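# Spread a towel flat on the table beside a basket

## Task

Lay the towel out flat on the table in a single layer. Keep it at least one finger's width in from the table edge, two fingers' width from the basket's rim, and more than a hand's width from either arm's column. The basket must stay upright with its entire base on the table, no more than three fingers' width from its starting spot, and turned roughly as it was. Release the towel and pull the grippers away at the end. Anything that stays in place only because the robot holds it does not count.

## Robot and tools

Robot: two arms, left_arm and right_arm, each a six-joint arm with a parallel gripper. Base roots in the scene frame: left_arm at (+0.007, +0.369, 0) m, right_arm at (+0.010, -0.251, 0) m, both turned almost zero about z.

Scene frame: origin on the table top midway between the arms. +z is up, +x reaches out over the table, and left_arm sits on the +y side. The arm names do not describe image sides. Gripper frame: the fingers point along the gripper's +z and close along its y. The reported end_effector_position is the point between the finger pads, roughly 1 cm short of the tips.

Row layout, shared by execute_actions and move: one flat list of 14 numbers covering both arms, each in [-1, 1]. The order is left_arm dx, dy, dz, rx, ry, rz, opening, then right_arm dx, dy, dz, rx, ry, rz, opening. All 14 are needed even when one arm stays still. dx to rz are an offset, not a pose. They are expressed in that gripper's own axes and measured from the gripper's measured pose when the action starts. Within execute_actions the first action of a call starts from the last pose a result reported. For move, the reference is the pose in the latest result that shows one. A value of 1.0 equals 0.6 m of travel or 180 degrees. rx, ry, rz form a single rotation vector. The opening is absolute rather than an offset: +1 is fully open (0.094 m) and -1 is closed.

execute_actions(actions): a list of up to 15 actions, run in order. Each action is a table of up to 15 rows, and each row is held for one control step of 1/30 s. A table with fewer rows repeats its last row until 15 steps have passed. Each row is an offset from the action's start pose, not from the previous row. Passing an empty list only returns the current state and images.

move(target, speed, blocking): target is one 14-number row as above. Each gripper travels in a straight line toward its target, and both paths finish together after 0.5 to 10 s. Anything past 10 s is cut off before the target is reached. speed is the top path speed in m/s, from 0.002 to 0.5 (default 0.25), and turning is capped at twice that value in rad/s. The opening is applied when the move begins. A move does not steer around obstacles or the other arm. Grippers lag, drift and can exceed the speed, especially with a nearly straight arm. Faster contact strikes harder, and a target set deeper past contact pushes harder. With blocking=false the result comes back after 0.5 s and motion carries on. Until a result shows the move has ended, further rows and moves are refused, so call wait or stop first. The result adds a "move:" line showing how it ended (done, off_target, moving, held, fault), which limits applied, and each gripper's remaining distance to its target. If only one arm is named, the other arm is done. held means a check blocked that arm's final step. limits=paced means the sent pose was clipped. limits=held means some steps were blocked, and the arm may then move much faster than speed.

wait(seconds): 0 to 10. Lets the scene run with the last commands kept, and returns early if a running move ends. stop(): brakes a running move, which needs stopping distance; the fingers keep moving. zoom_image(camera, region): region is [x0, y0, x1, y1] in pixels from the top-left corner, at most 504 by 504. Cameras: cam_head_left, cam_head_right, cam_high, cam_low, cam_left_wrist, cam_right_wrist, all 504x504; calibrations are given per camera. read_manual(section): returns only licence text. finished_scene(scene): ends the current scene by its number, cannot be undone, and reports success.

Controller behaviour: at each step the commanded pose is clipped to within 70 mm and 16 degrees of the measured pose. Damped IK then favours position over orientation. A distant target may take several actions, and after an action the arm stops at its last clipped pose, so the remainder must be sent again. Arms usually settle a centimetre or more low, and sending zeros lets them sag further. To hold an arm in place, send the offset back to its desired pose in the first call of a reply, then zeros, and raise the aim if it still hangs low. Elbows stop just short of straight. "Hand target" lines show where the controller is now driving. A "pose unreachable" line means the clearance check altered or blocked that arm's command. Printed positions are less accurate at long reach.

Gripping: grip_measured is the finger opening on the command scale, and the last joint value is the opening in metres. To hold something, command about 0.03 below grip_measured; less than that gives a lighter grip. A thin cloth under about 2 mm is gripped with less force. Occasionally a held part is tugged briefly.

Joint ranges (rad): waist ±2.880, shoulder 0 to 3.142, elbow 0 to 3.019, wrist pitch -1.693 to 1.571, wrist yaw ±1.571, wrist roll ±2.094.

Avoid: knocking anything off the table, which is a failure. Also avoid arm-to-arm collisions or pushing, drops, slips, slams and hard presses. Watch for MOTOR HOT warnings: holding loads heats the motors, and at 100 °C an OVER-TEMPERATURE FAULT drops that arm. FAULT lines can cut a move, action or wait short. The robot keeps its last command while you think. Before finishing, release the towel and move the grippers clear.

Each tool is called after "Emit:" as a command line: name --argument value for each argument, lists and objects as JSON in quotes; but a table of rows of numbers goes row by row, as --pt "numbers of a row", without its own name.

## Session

Emit:
execute_actions --actions '[]'

Scene clock: 0.00 s.
left_arm: end_effector_position=(+0.4745, +0.6594, +0.2814) grip_measured=+1.000 end_effector_quat_wxyz=(+0.107, -0.077, +0.991, -0.011) | right_arm: end_effector_position=(+0.3274, +0.2419, +0.2307) grip_measured=+1.000 end_effector_quat_wxyz=(+0.183, +0.914, +0.007, +0.361)
Joint positions: left_arm=[ 0.589  1.666  1.721 -1.45   0.125  0.429  0.094] | right_arm=[ 1.163  1.921  1.807 -1.574  0.828 -1.888  0.094]
Joint velocities: left_arm=[-0.005 -0.015  0.002  0.007  0.022 -0.095  0.   ] | right_arm=[ 0.024  0.005 -0.007 -0.017 -0.007 -0.022  0.   ]
Motor temperatures (°C, as the motors report them): left_arm=[22 24 28 24 24 24] | right_arm=[25 28 26 24 22 24]
Hand target (left_arm): +0.479, +0.663, +0.284; +0.111, -0.077, +0.991, -0.009
Hand target (right_arm): +0.329, +0.247, +0.243; +0.169, +0.915, +0.001, +0.366
camera_calibration (this result's frames):
cam_left_wrist: T_world_to_cam=[[0.167, -0.983911, 0.0634839, 0.545771], [-0.905715, -0.127647, 0.404211, 0.40609], [-0.389604, -0.125001, -0.91246, 0.646804], [0, 0, 0, 1]] pos_world=[0.528656, 0.669678, 0.39139]
cam_right_wrist: T_world_to_cam=[[0.110242, 0.936804, -0.332032, -0.190454], [0.198965, 0.306505, 0.930842, -0.354098], [0.973786, -0.168681, -0.152601, -0.122522], [0, 0, 0, 1]] pos_world=[0.210759, 0.266284, 0.247676]

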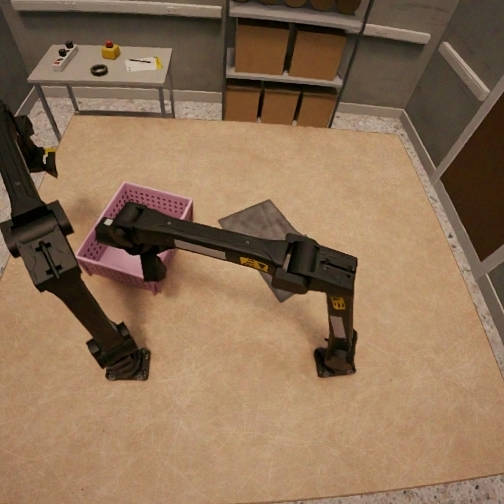

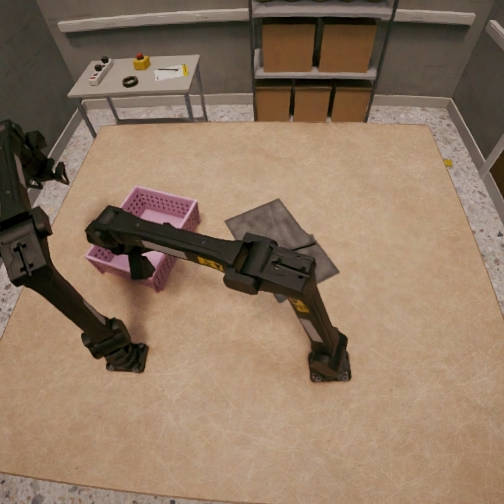

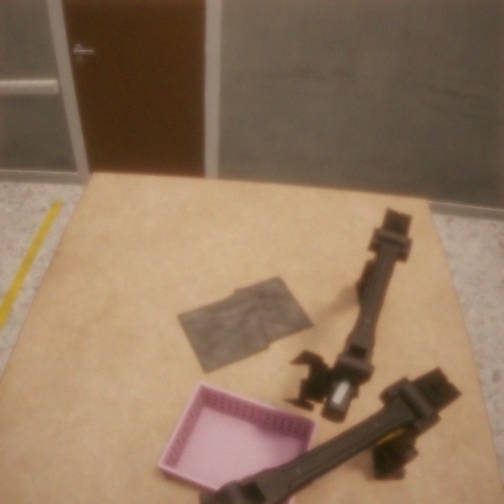

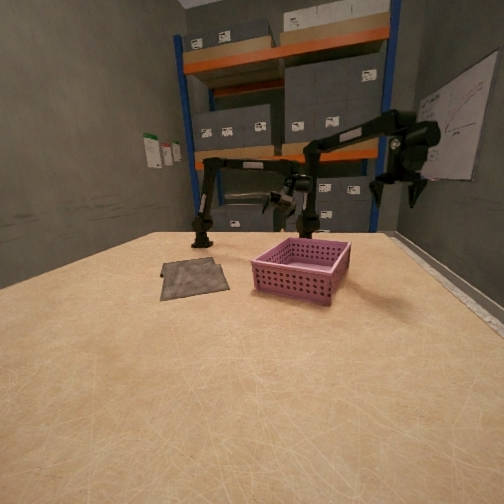

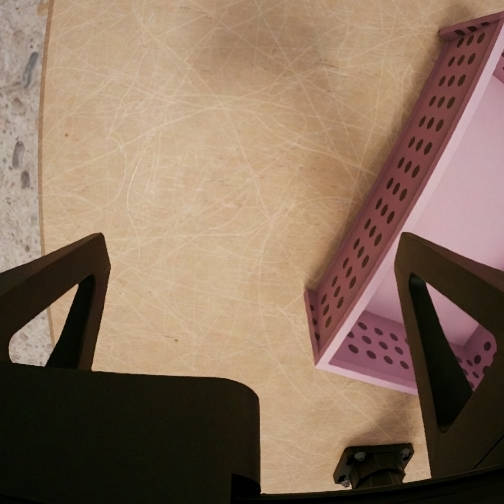

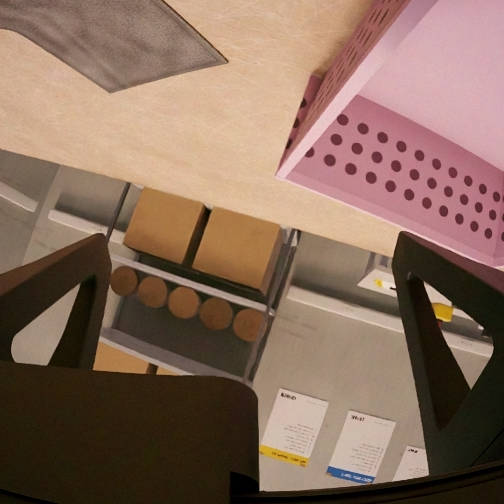

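Emit:
move --target '[0,0,0,0,0,0,1,-0.078,0.88,0.247,-0.032,-0.279,0.354,1]'

Emit:
zoom_image --camera "cam_head_right" --region '[180, 170, 380, 330]'

Scene clock: 15.40 s.
left_arm: end_effector_position=(+0.4745, +0.6594, +0.2814) grip_measured=+1.000 end_effector_quat_wxyz=(+0.107, -0.077, +0.991, -0.011) | right_arm: end_effector_position=(+0.3095, -0.3039, +0.2420) grip_measured=+1.000 end_effector_quat_wxyz=(+0.013, +0.818, -0.575, -0.029)
Joint positions: left_arm=[ 0.589  1.666  1.721 -1.45   0.125  0.429  0.094] | right_arm=[-0.227  1.175  1.125 -1.586 -0.002 -2.089  0.094]
Joint velocities: left_arm=[ 0.005 -0.005 -0.007  0.017 -0.051  0.037  0.   ] | right_arm=[-0.015 -0.015 -0.017 -0.007 -0.037  0.007  0.   ]
Motor temperatures (°C, as the motors report them): left_arm=[22 25 32 24 24 24] | right_arm=[25 29 30 24 22 24]
Hand target (left_arm): +0.474, +0.659, +0.281; +0.107, -0.077, +0.991, -0.011
Hand target (right_arm): +0.321, -0.303, +0.260; +0.004, +0.822, -0.569, -0.015
Off the commanded pose (left_arm): 0.000 m, 0 deg.
Off the commanded pose (right_arm): 0.042 m, 5 deg.
joint sent to its limit (right arm) — the command would take joint 6 (wrist roll) past its lower limit, so that joint was sent only as far as its limit.
move: off_target (right_arm)
camera_calibration (this result's frames):
cam_left_wrist: T_world_to_cam=[[0.167, -0.983911, 0.0634839, 0.545771], [-0.905715, -0.127647, 0.404211, 0.40609], [-0.389604, -0.125001, -0.91246, 0.646804], [0, 0, 0, 1]] pos_world=[0.528656, 0.669678, 0.39139]
cam_right_wrist: T_world_to_cam=[[0.939434, 0.340047, -0.0428075, -0.181427], [0.303133, -0.766107, 0.566736, -0.463869], [0.159922, -0.545387, -0.822786, 0.104202], [0, 0, 0, 1]] pos_world=[0.294389, -0.236849, 0.340861]

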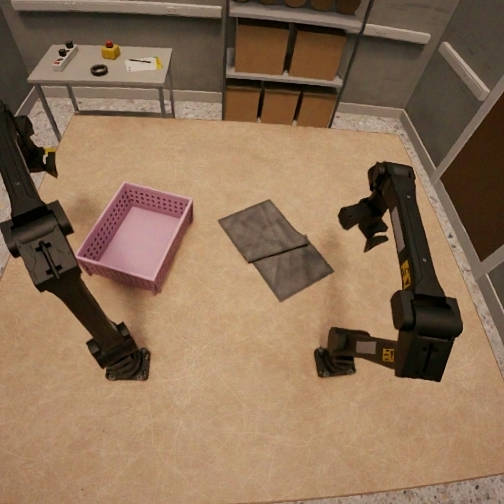

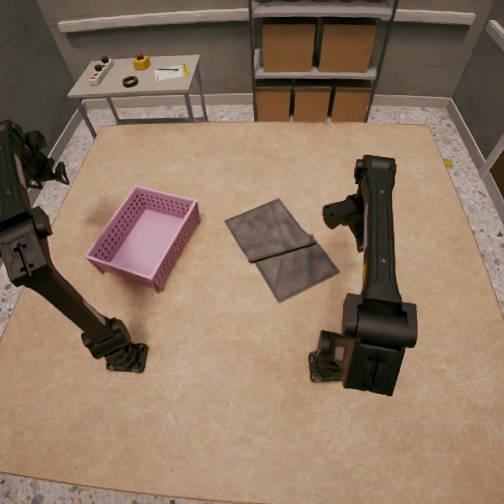

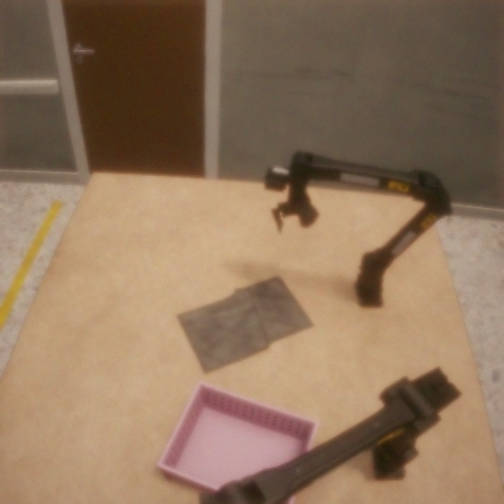

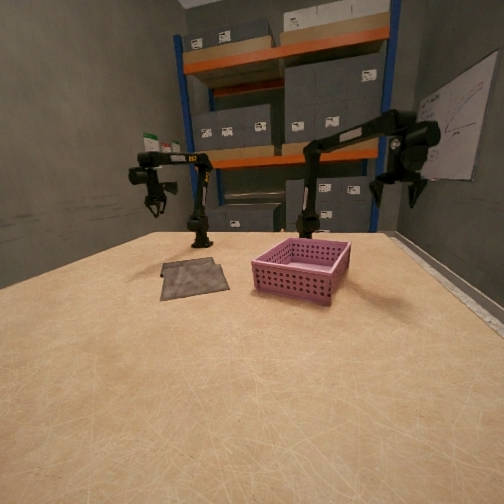

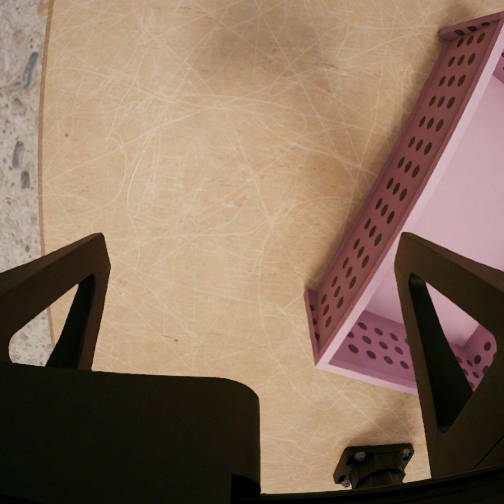

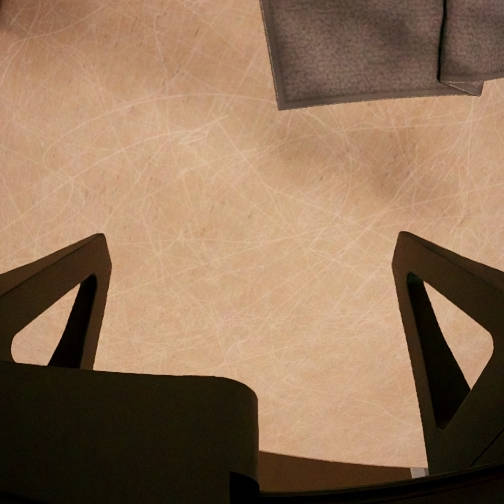

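Region (180, 170, 380, 330) of cam_head_right's 504x504 image, scaled by 2.520, with more detail than that image has; it fills the top 403 rows of this view, and the rest is white.

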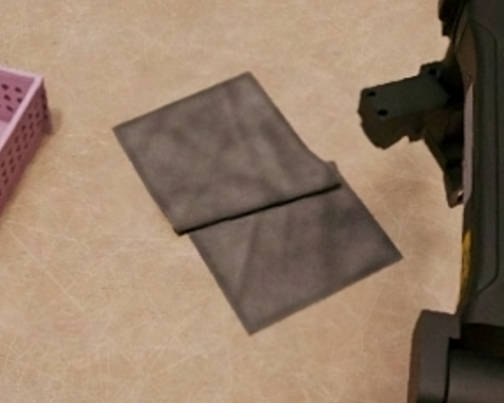

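Emit:
move --target '[0.08,-0.997,0.40,0,0,0,-1,-0.264,-0.025,0.37,0,0,0,-1]'

Scene clock: 37.13 s.
left_arm: end_effector_position=(+0.5574, +0.0666, +0.0600) grip_measured=-0.981 end_effector_quat_wxyz=(+0.101, -0.066, +0.993, -0.003) | right_arm: end_effector_position=(+0.2589, -0.1534, +0.0263) grip_measured=-0.987 end_effector_quat_wxyz=(+0.023, +0.819, -0.573, -0.023)
Joint positions: left_arm=[-0.539  1.979  1.576 -0.997 -0.109 -0.656  0.001] | right_arm=[ 0.314  1.304  0.618 -0.947 -0.013 -1.553  0.001]
Joint velocities: left_arm=[-0.005  0.005  0.012 -0.007 -0.007 -0.066  0.   ] | right_arm=[ 0.005 -0.005 -0.022 -0.017 -0.007  0.007  0.001]
Motor temperatures (°C, as the motors report them): left_arm=[22 26 33 24 24 24] | right_arm=[25 28 33 24 22 24]
Hand target (left_arm): +0.573, +0.060, +0.064; +0.111, -0.077, +0.991, -0.008
Hand target (right_arm): +0.261, -0.151, +0.025; +0.018, +0.818, -0.575, -0.022
Off the commanded pose (left_arm): 0.014 m, 2 deg.
Off the commanded pose (right_arm): 0.007 m, 1 deg.
move: off_target (left_arm)
camera_calibration (this result's frames):
cam_left_wrist: T_world_to_cam=[[0.147107, -0.988165, 0.0434607, -0.0247107], [-0.902948, -0.116224, 0.413735, 0.492086], [-0.403787, -0.100106, -0.90936, 0.409031], [0, 0, 0, 1]] pos_world=[0.613125, 0.0737205, 0.169437]
cam_right_wrist: T_world_to_cam=[[0.93745, 0.34433, -0.0512308, -0.192892], [0.307761, -0.750965, 0.584238, -0.210294], [0.162698, -0.563461, -0.809964, 0.0130447], [0, 0, 0, 1]] pos_world=[0.243425, -0.0841544, 0.123545]

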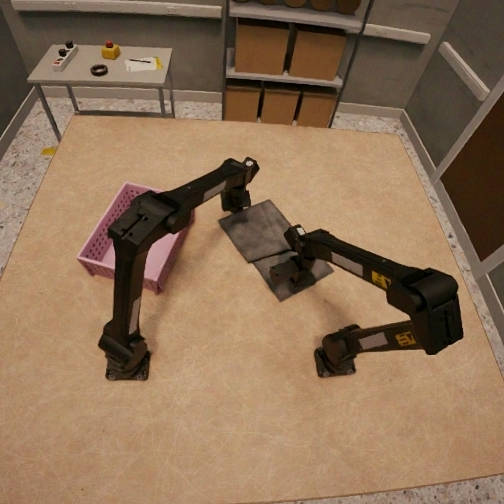

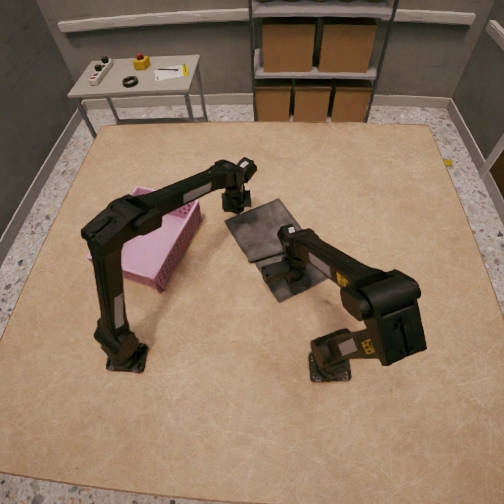

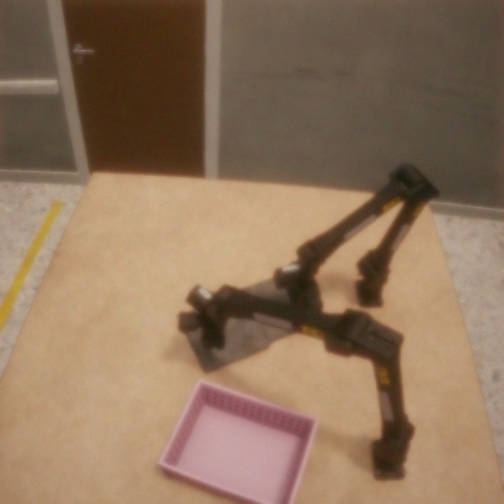

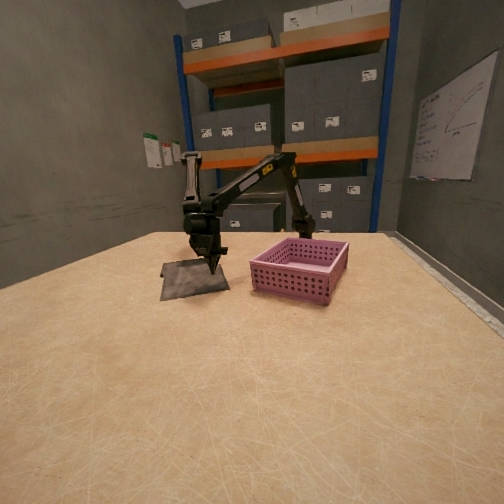

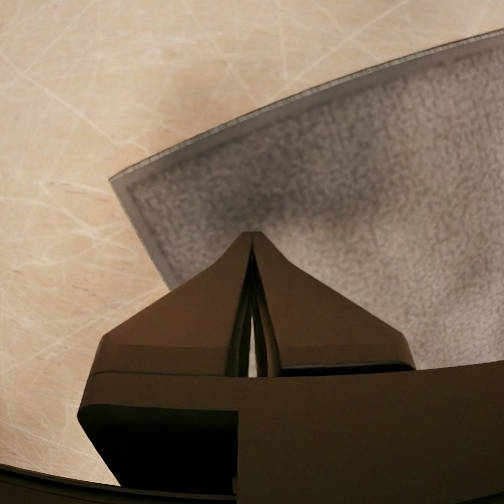

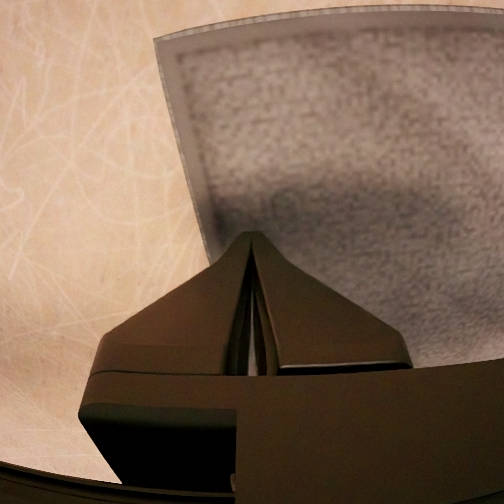

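Emit:
move --target '[0.07,-0.123,0.095,0,0,0,-1,0.08,-0.023,0.045,0,0,0,-1]' --speed 0.06

Emit:
move --target '[-0.22,-0.03,0.065,0,0,0,-1,0,0,0.015,0,0,0,-1]' --speed 0.04

Scene clock: 43.47 s.
left_arm: end_effector_position=(+0.5299, +0.0051, +0.0102) grip_measured=-0.981 end_effector_quat_wxyz=(+0.097, -0.063, +0.993, +0.002) | right_arm: end_effector_position=(+0.2820, -0.1889, +0.0080) grip_measured=-0.987 end_effector_quat_wxyz=(+0.015, +0.820, -0.571, -0.022)
Joint positions: left_arm=[-0.649  2.071  1.587 -0.94  -0.129 -0.761  0.001] | right_arm=[ 0.165  1.372  0.618 -0.869 -0.013 -1.705  0.001]
Joint velocities: left_arm=[-0.015 -0.005 -0.002 -0.012 -0.051 -0.022  0.001] | right_arm=[-0.024 -0.015 -0.002 -0.002 -0.022 -0.081 -0.001]
Motor temperatures (°C, as the motors report them): left_arm=[22 26 34 24 24 24] | right_arm=[25 28 32 24 22 24]
Hand target (left_arm): +0.537, -0.011, -0.002; +0.101, -0.066, +0.993, -0.003
Hand target (right_arm): +0.286, -0.192, -0.001; +0.021, +0.819, -0.573, -0.025
Off the commanded pose (left_arm): 0.023 m, 1 deg.
Off the commanded pose (right_arm): 0.012 m, 1 deg.
move: off_target (left_arm, right_arm)
camera_calibration (this result's frames):
cam_left_wrist: T_world_to_cam=[[0.143277, -0.989152, 0.0324104, -0.0771571], [-0.899849, -0.116568, 0.420338, 0.479032], [-0.412, -0.089389, -0.906789, 0.350738], [0, 0, 0, 1]] pos_world=[0.586616, 0.0108721, 0.119191]
cam_right_wrist: T_world_to_cam=[[0.93691, 0.347483, -0.0381438, -0.202624], [0.304337, -0.757124, 0.578051, -0.233612], [0.171983, -0.55319, -0.815109, -0.0261277], [0, 0, 0, 1]] pos_world=[0.265431, -0.120918, 0.106014]

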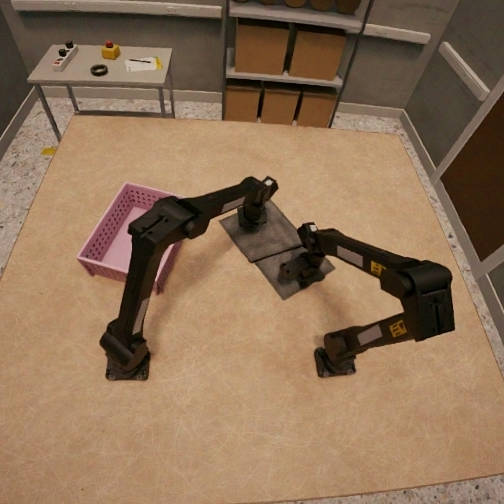

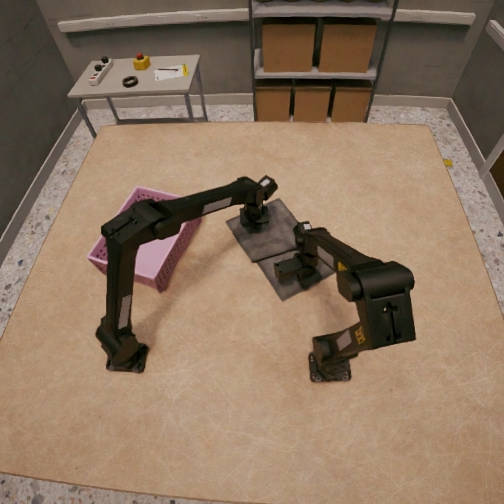

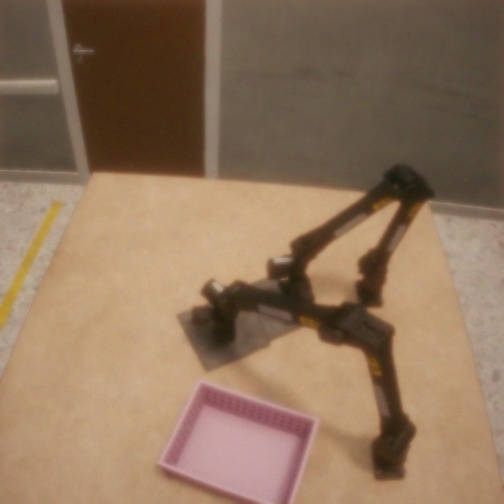

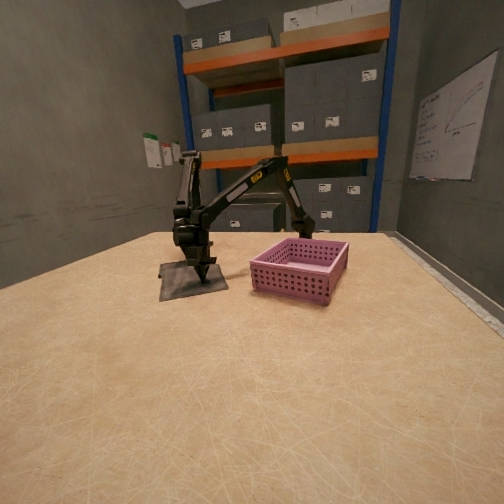

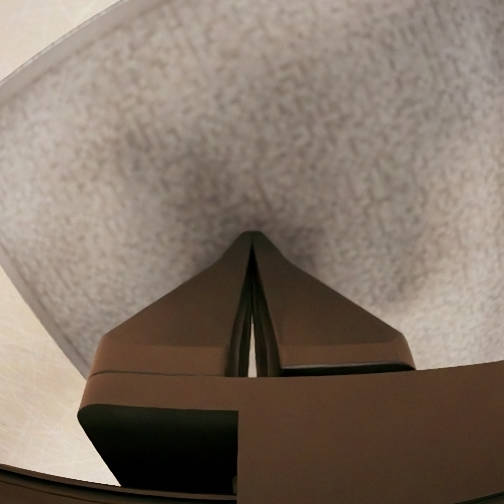

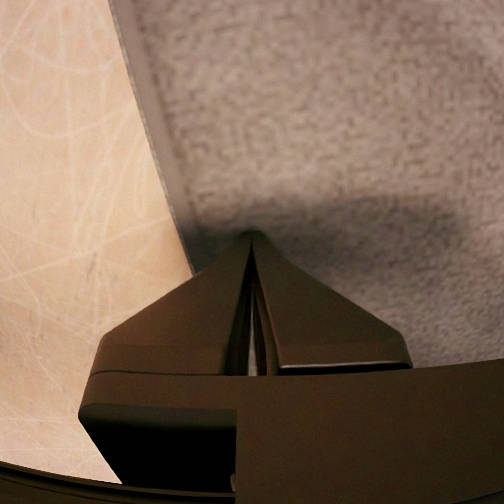

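Scene clock: 47.27 s.
left_arm: end_effector_position=(+0.6574, -0.0001, +0.0090) grip_measured=-0.981 end_effector_quat_wxyz=(+0.103, -0.066, +0.992, -0.002) | right_arm: end_effector_position=(+0.2841, -0.1883, +0.0086) grip_measured=-0.987 end_effector_quat_wxyz=(+0.011, +0.820, -0.572, -0.019)
Joint positions: left_arm=[-0.549  2.353  2.086 -1.13  -0.115 -0.665  0.001] | right_arm=[ 0.165  1.37   0.618 -0.861 -0.014 -1.705  0.001]
Joint velocities: left_arm=[ 0.005 -0.005  0.002 -0.012 -0.066  0.007  0.   ] | right_arm=[ 0.005 -0.005  0.002  0.007  0.022  0.022 -0.   ]
Motor temperatures (°C, as the motors report them): left_arm=[22 27 35 24 24 24] | right_arm=[25 28 31 24 22 24]
Hand target (left_arm): +0.668, +0.005, -0.004; +0.097, -0.063, +0.993, +0.002
Hand target (right_arm): +0.281, -0.189, -0.000; +0.015, +0.820, -0.572, -0.023
Off the commanded pose (left_arm): 0.016 m, 1 deg.
Off the commanded pose (right_arm): 0.010 m, 1 deg.
move: off_target (left_arm)
camera_calibration (this result's frames):
cam_left_wrist: T_world_to_cam=[[0.146174, -0.988354, 0.0423157, -0.102539], [-0.905061, -0.116341, 0.409059, 0.597263], [-0.399372, -0.098092, -0.911526, 0.393415], [0, 0, 0, 1]] pos_world=[0.712667, 0.0067328, 0.118631]
cam_right_wrist: T_world_to_cam=[[0.937249, 0.347548, -0.027841, -0.20497], [0.298592, -0.758864, 0.578765, -0.232846], [0.180021, -0.55076, -0.815019, -0.0274928], [0, 0, 0, 1]] pos_world=[0.266583, -0.120603, 0.106649]

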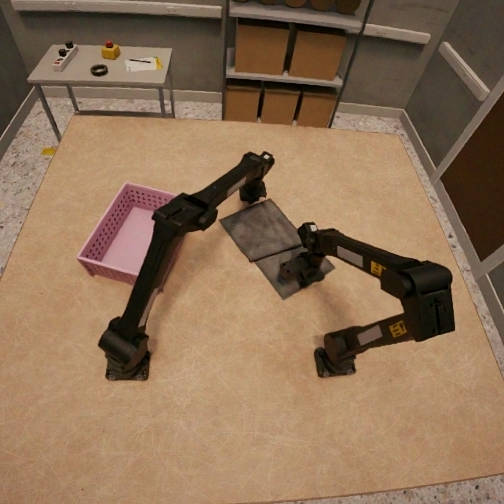

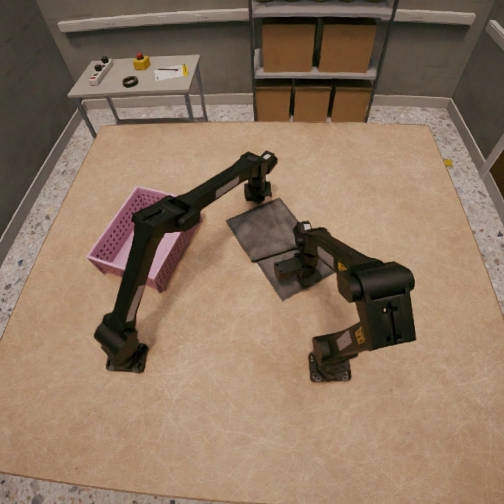

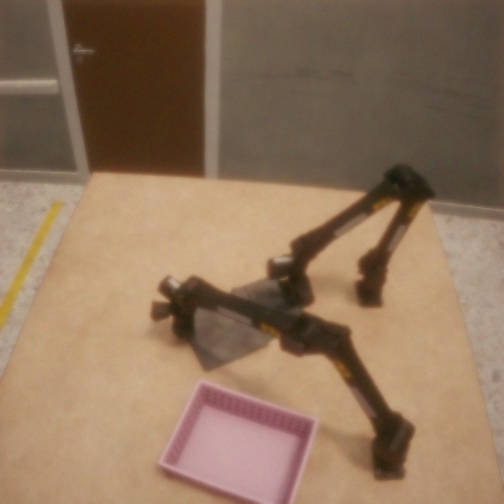

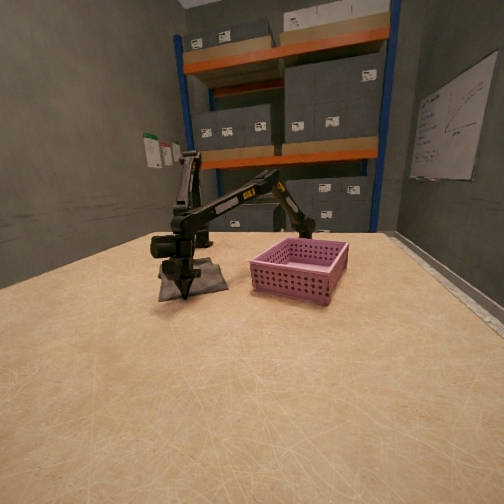

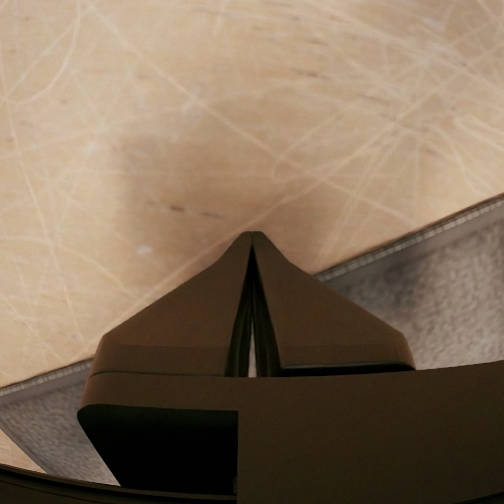

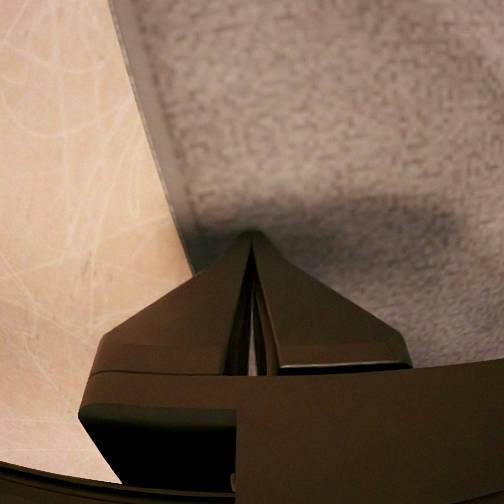

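Emit:
move --target '[0,0,-0.1,0,0,0,1,0,0,-0.1,0,0,0,1]' --speed 0.15

Emit:
move --target '[0.46,0.075,-0.1,0,0,0.44,1,0.025,-0.214,0,0,0,0,1]' --speed 0.15

Scene clock: 63.60 s.
left_arm: end_effector_position=(+0.6483, +0.0054, +0.0710) grip_measured=+1.000 end_effector_quat_wxyz=(+0.109, -0.066, +0.992, -0.006) | right_arm: end_effector_position=(+0.2718, -0.1910, +0.0551) grip_measured=+1.000 end_effector_quat_wxyz=(+0.022, +0.820, -0.571, -0.029)
Joint positions: left_arm=[-0.549  2.263  2.086 -1.208 -0.115 -0.664  0.094] | right_arm=[ 0.165  1.253  0.667 -1.056 -0.014 -1.705  0.094]
Joint velocities: left_arm=[ 0.015 -0.005  0.017 -0.017  0.022  0.037  0.   ] | right_arm=[-0.005  0.005  0.007  0.017  0.037  0.007  0.   ]
Motor temperatures (°C, as the motors report them): left_arm=[22 28 37 24 24 24] | right_arm=[25 28 30 24 22 24]
Hand target (left_arm): +0.646, -0.000, +0.068; +0.104, -0.066, +0.992, -0.002
Hand target (right_arm): +0.286, -0.189, +0.068; +0.011, +0.820, -0.572, -0.019
Off the commanded pose (left_arm): 0.008 m, 1 deg.
Off the commanded pose (right_arm): 0.020 m, 2 deg.
move: off_target (right_arm)
camera_calibration (this result's frames):
cam_left_wrist: T_world_to_cam=[[0.145306, -0.988111, 0.0502305, -0.0984147], [-0.909464, -0.113406, 0.400018, 0.567773], [-0.389566, -0.103808, -0.91513, 0.440796], [0, 0, 0, 1]] pos_world=[0.702388, 0.0129025, 0.18121]
cam_right_wrist: T_world_to_cam=[[0.936055, 0.347281, -0.0565412, -0.189356], [0.314914, -0.755218, 0.57487, -0.261642], [0.156941, -0.555916, -0.816289, 0.0163861], [0, 0, 0, 1]] pos_world=[0.25707, -0.122728, 0.15308]

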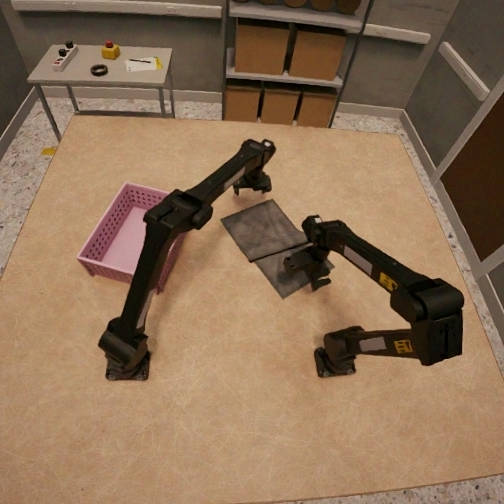

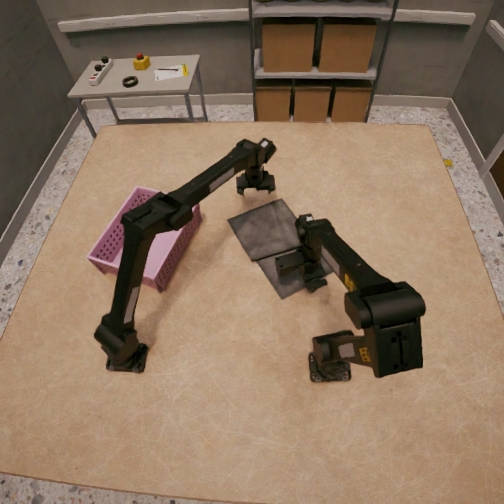

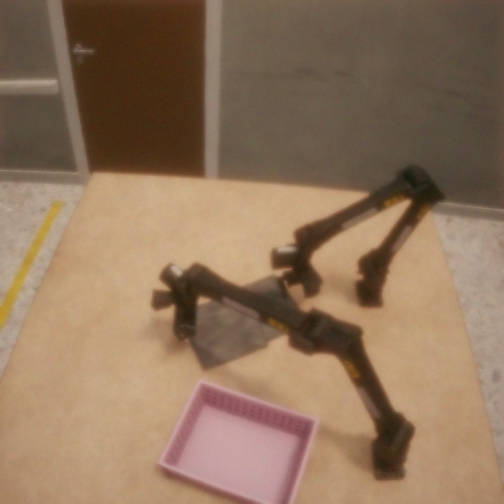

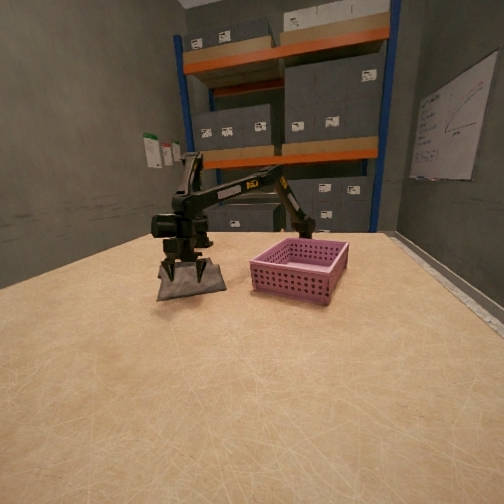

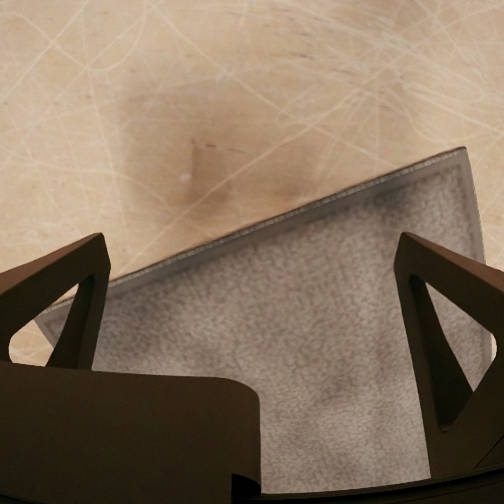

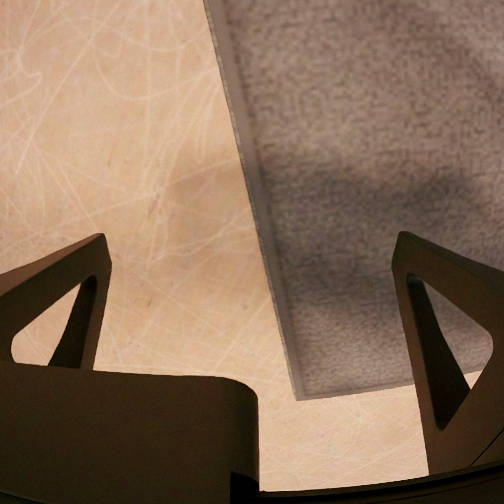

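Scene clock: 68.53 s.
left_arm: end_effector_position=(+0.3803, +0.0247, +0.0752) grip_measured=+1.000 end_effector_quat_wxyz=(+0.091, +0.541, +0.834, +0.067) | right_arm: end_effector_position=(+0.3676, -0.1689, +0.0367) grip_measured=+1.000 end_effector_quat_wxyz=(+0.039, +0.829, -0.556, -0.047)
Joint positions: left_arm=[-0.809  1.692  1.195 -0.924 -0.171  0.361  0.094] | right_arm=[ 0.167  1.573  0.932 -1.051 -0.014 -1.738  0.094]
Joint velocities: left_arm=[-0.005  0.005 -0.002 -0.037  0.037  0.007  0.   ] | right_arm=[-0.005 -0.005 -0.007 -0.012  0.007  0.022  0.   ]
Motor temperatures (°C, as the motors report them): left_arm=[22 28 35 24 24 24] | right_arm=[25 28 31 24 22 24]
Hand target (left_arm): +0.362, +0.014, +0.071; +0.088, +0.581, +0.806, +0.066
Hand target (right_arm): +0.396, -0.161, +0.050; +0.021, +0.820, -0.571, -0.029
Off the commanded pose (left_arm): 0.022 m, 6 deg.
Off the commanded pose (right_arm): 0.032 m, 3 deg.
move: off_target (left_arm, right_arm)
camera_calibration (this result's frames):
cam_left_wrist: T_world_to_cam=[[-0.884919, -0.426391, -0.187377, 0.355186], [-0.458926, 0.729688, 0.506894, 0.12423], [-0.0794083, 0.534552, -0.841397, 0.202984], [0, 0, 0, 1]] pos_world=[0.387442, -0.0477069, 0.174372]
cam_right_wrist: T_world_to_cam=[[0.919405, 0.379084, -0.104836, -0.274453], [0.368941, -0.738863, 0.563883, -0.28123], [0.1363, -0.557115, -0.819173, 0.00613228], [0, 0, 0, 1]] pos_world=[0.355255, -0.100333, 0.134832]

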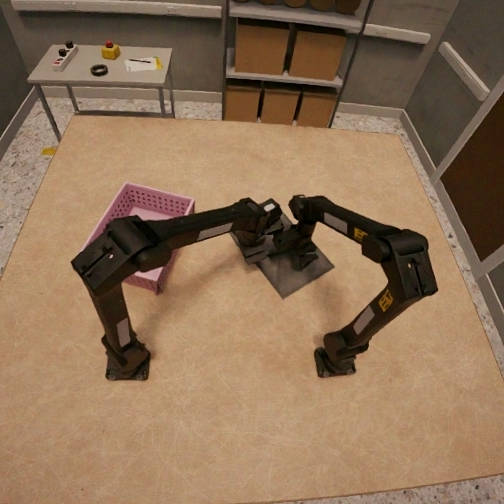

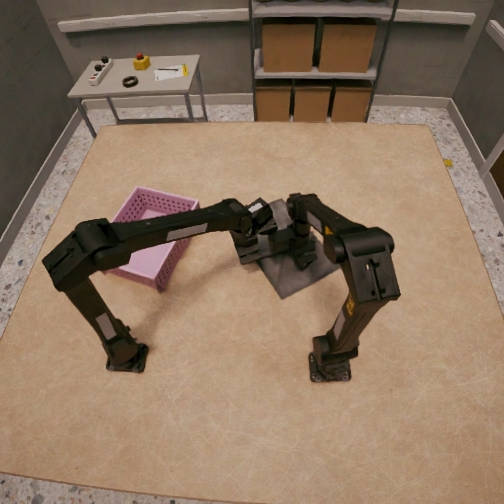

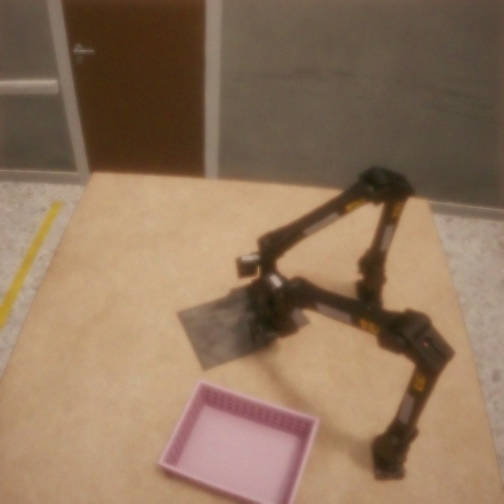

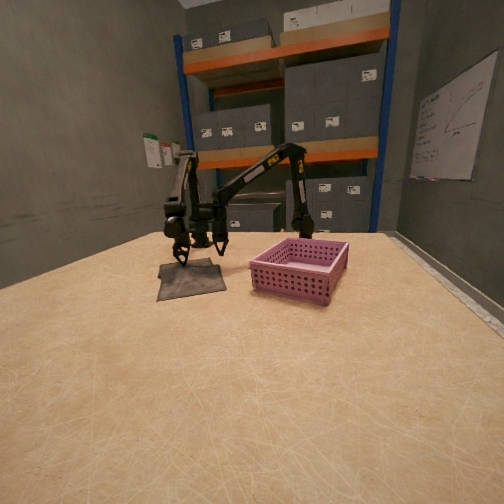

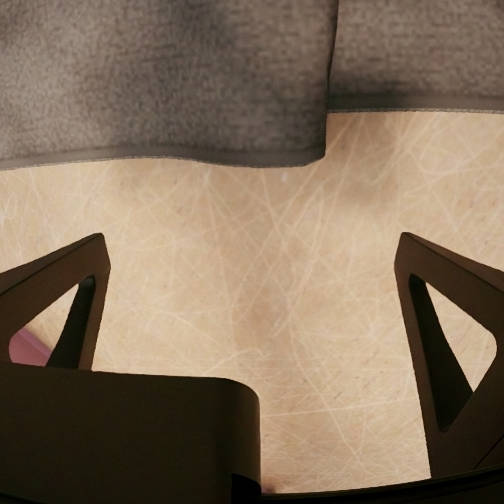

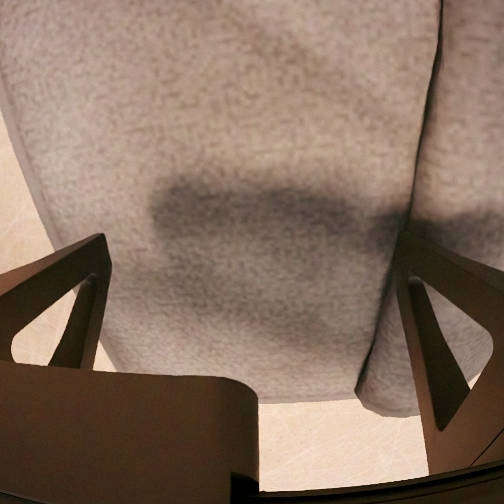

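Emit:
move --target '[-0.02,0.33,0.12,0.06,0,0,0,0.05,-0.53,-0.08,0,0,0,0]' --speed 0.15

Scene clock: 91.90 s.
left_arm: end_effector_position=(+0.5614, +0.0938, +0.0427) grip_measured=+0.002 end_effector_quat_wxyz=(+0.036, +0.545, +0.837, -0.012) | right_arm: end_effector_position=(+0.6681, -0.0838, +0.0453) grip_measured=+0.002 end_effector_quat_wxyz=(+0.049, +0.829, -0.555, -0.053)
Joint positions: left_arm=[-0.458  2.032  1.624 -1.095  0.033  0.702  0.047] | right_arm=[ 0.192  2.355  2.191 -1.55  -0.013 -1.716  0.047]
Joint velocities: left_arm=[-0.005 -0.015 -0.002  0.017  0.007  0.022 -0.   ] | right_arm=[-0.005 -0.015  0.017  0.002  0.022 -0.007 -0.   ]
Motor temperatures (°C, as the motors report them): left_arm=[22 27 33 24 24 24] | right_arm=[25 29 34 24 22 24]
Hand target (left_arm): +0.576, +0.096, +0.045; +0.039, +0.547, +0.836, -0.013
Hand target (right_arm): +0.678, -0.078, +0.054; +0.039, +0.829, -0.556, -0.046
Off the commanded pose (left_arm): 0.017 m, 0 deg.
Off the commanded pose (right_arm): 0.012 m, 1 deg.
move: off_target (left_arm, right_arm)
camera_calibration (this result's frames):
cam_left_wrist: T_world_to_cam=[[-0.906208, -0.422821, 0.00306383, 0.5423], [-0.35808, 0.771264, 0.526242, 0.112088], [-0.224869, 0.475788, -0.850329, 0.240585], [0, 0, 0, 1]] pos_world=[0.585673, 0.0283792, 0.14393]
cam_right_wrist: T_world_to_cam=[[0.915602, 0.381499, -0.12701, -0.57835], [0.383276, -0.7326, 0.562492, -0.343089], [0.121543, -0.563698, -0.816989, 0.0289086], [0, 0, 0, 1]] pos_world=[0.657522, -0.0144111, 0.143146]

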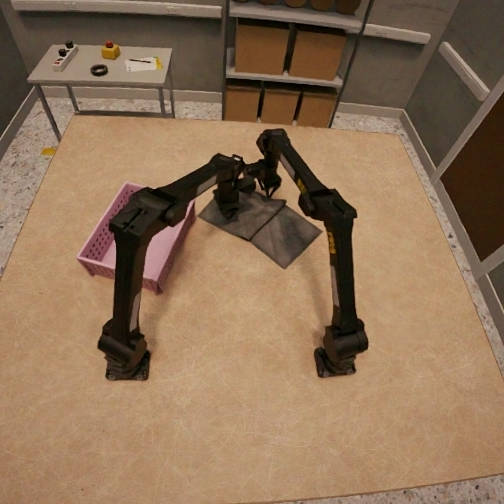

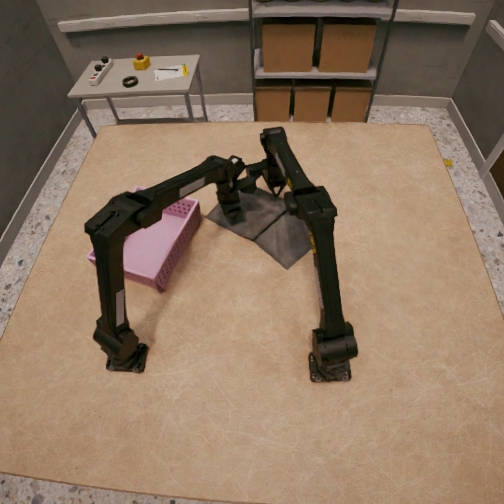

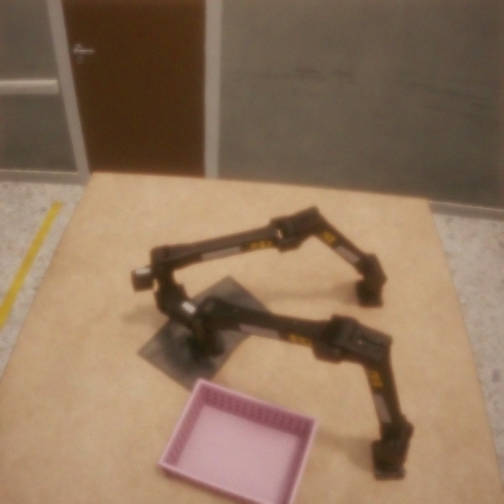

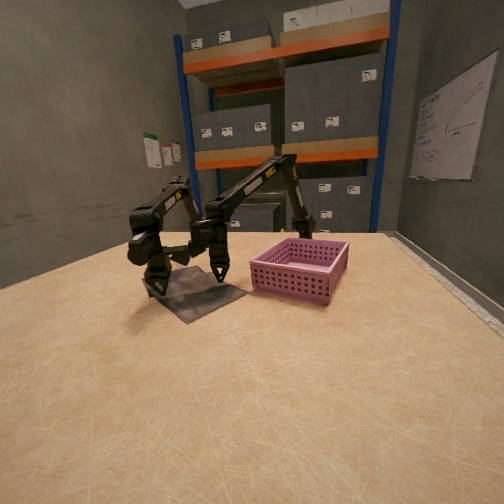

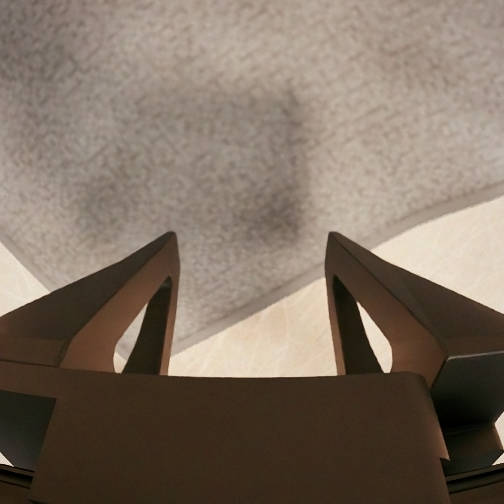

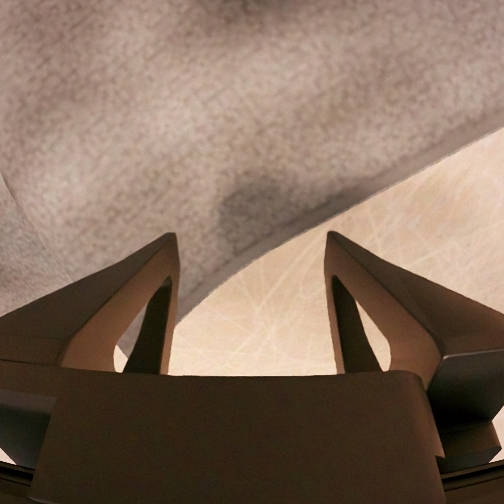

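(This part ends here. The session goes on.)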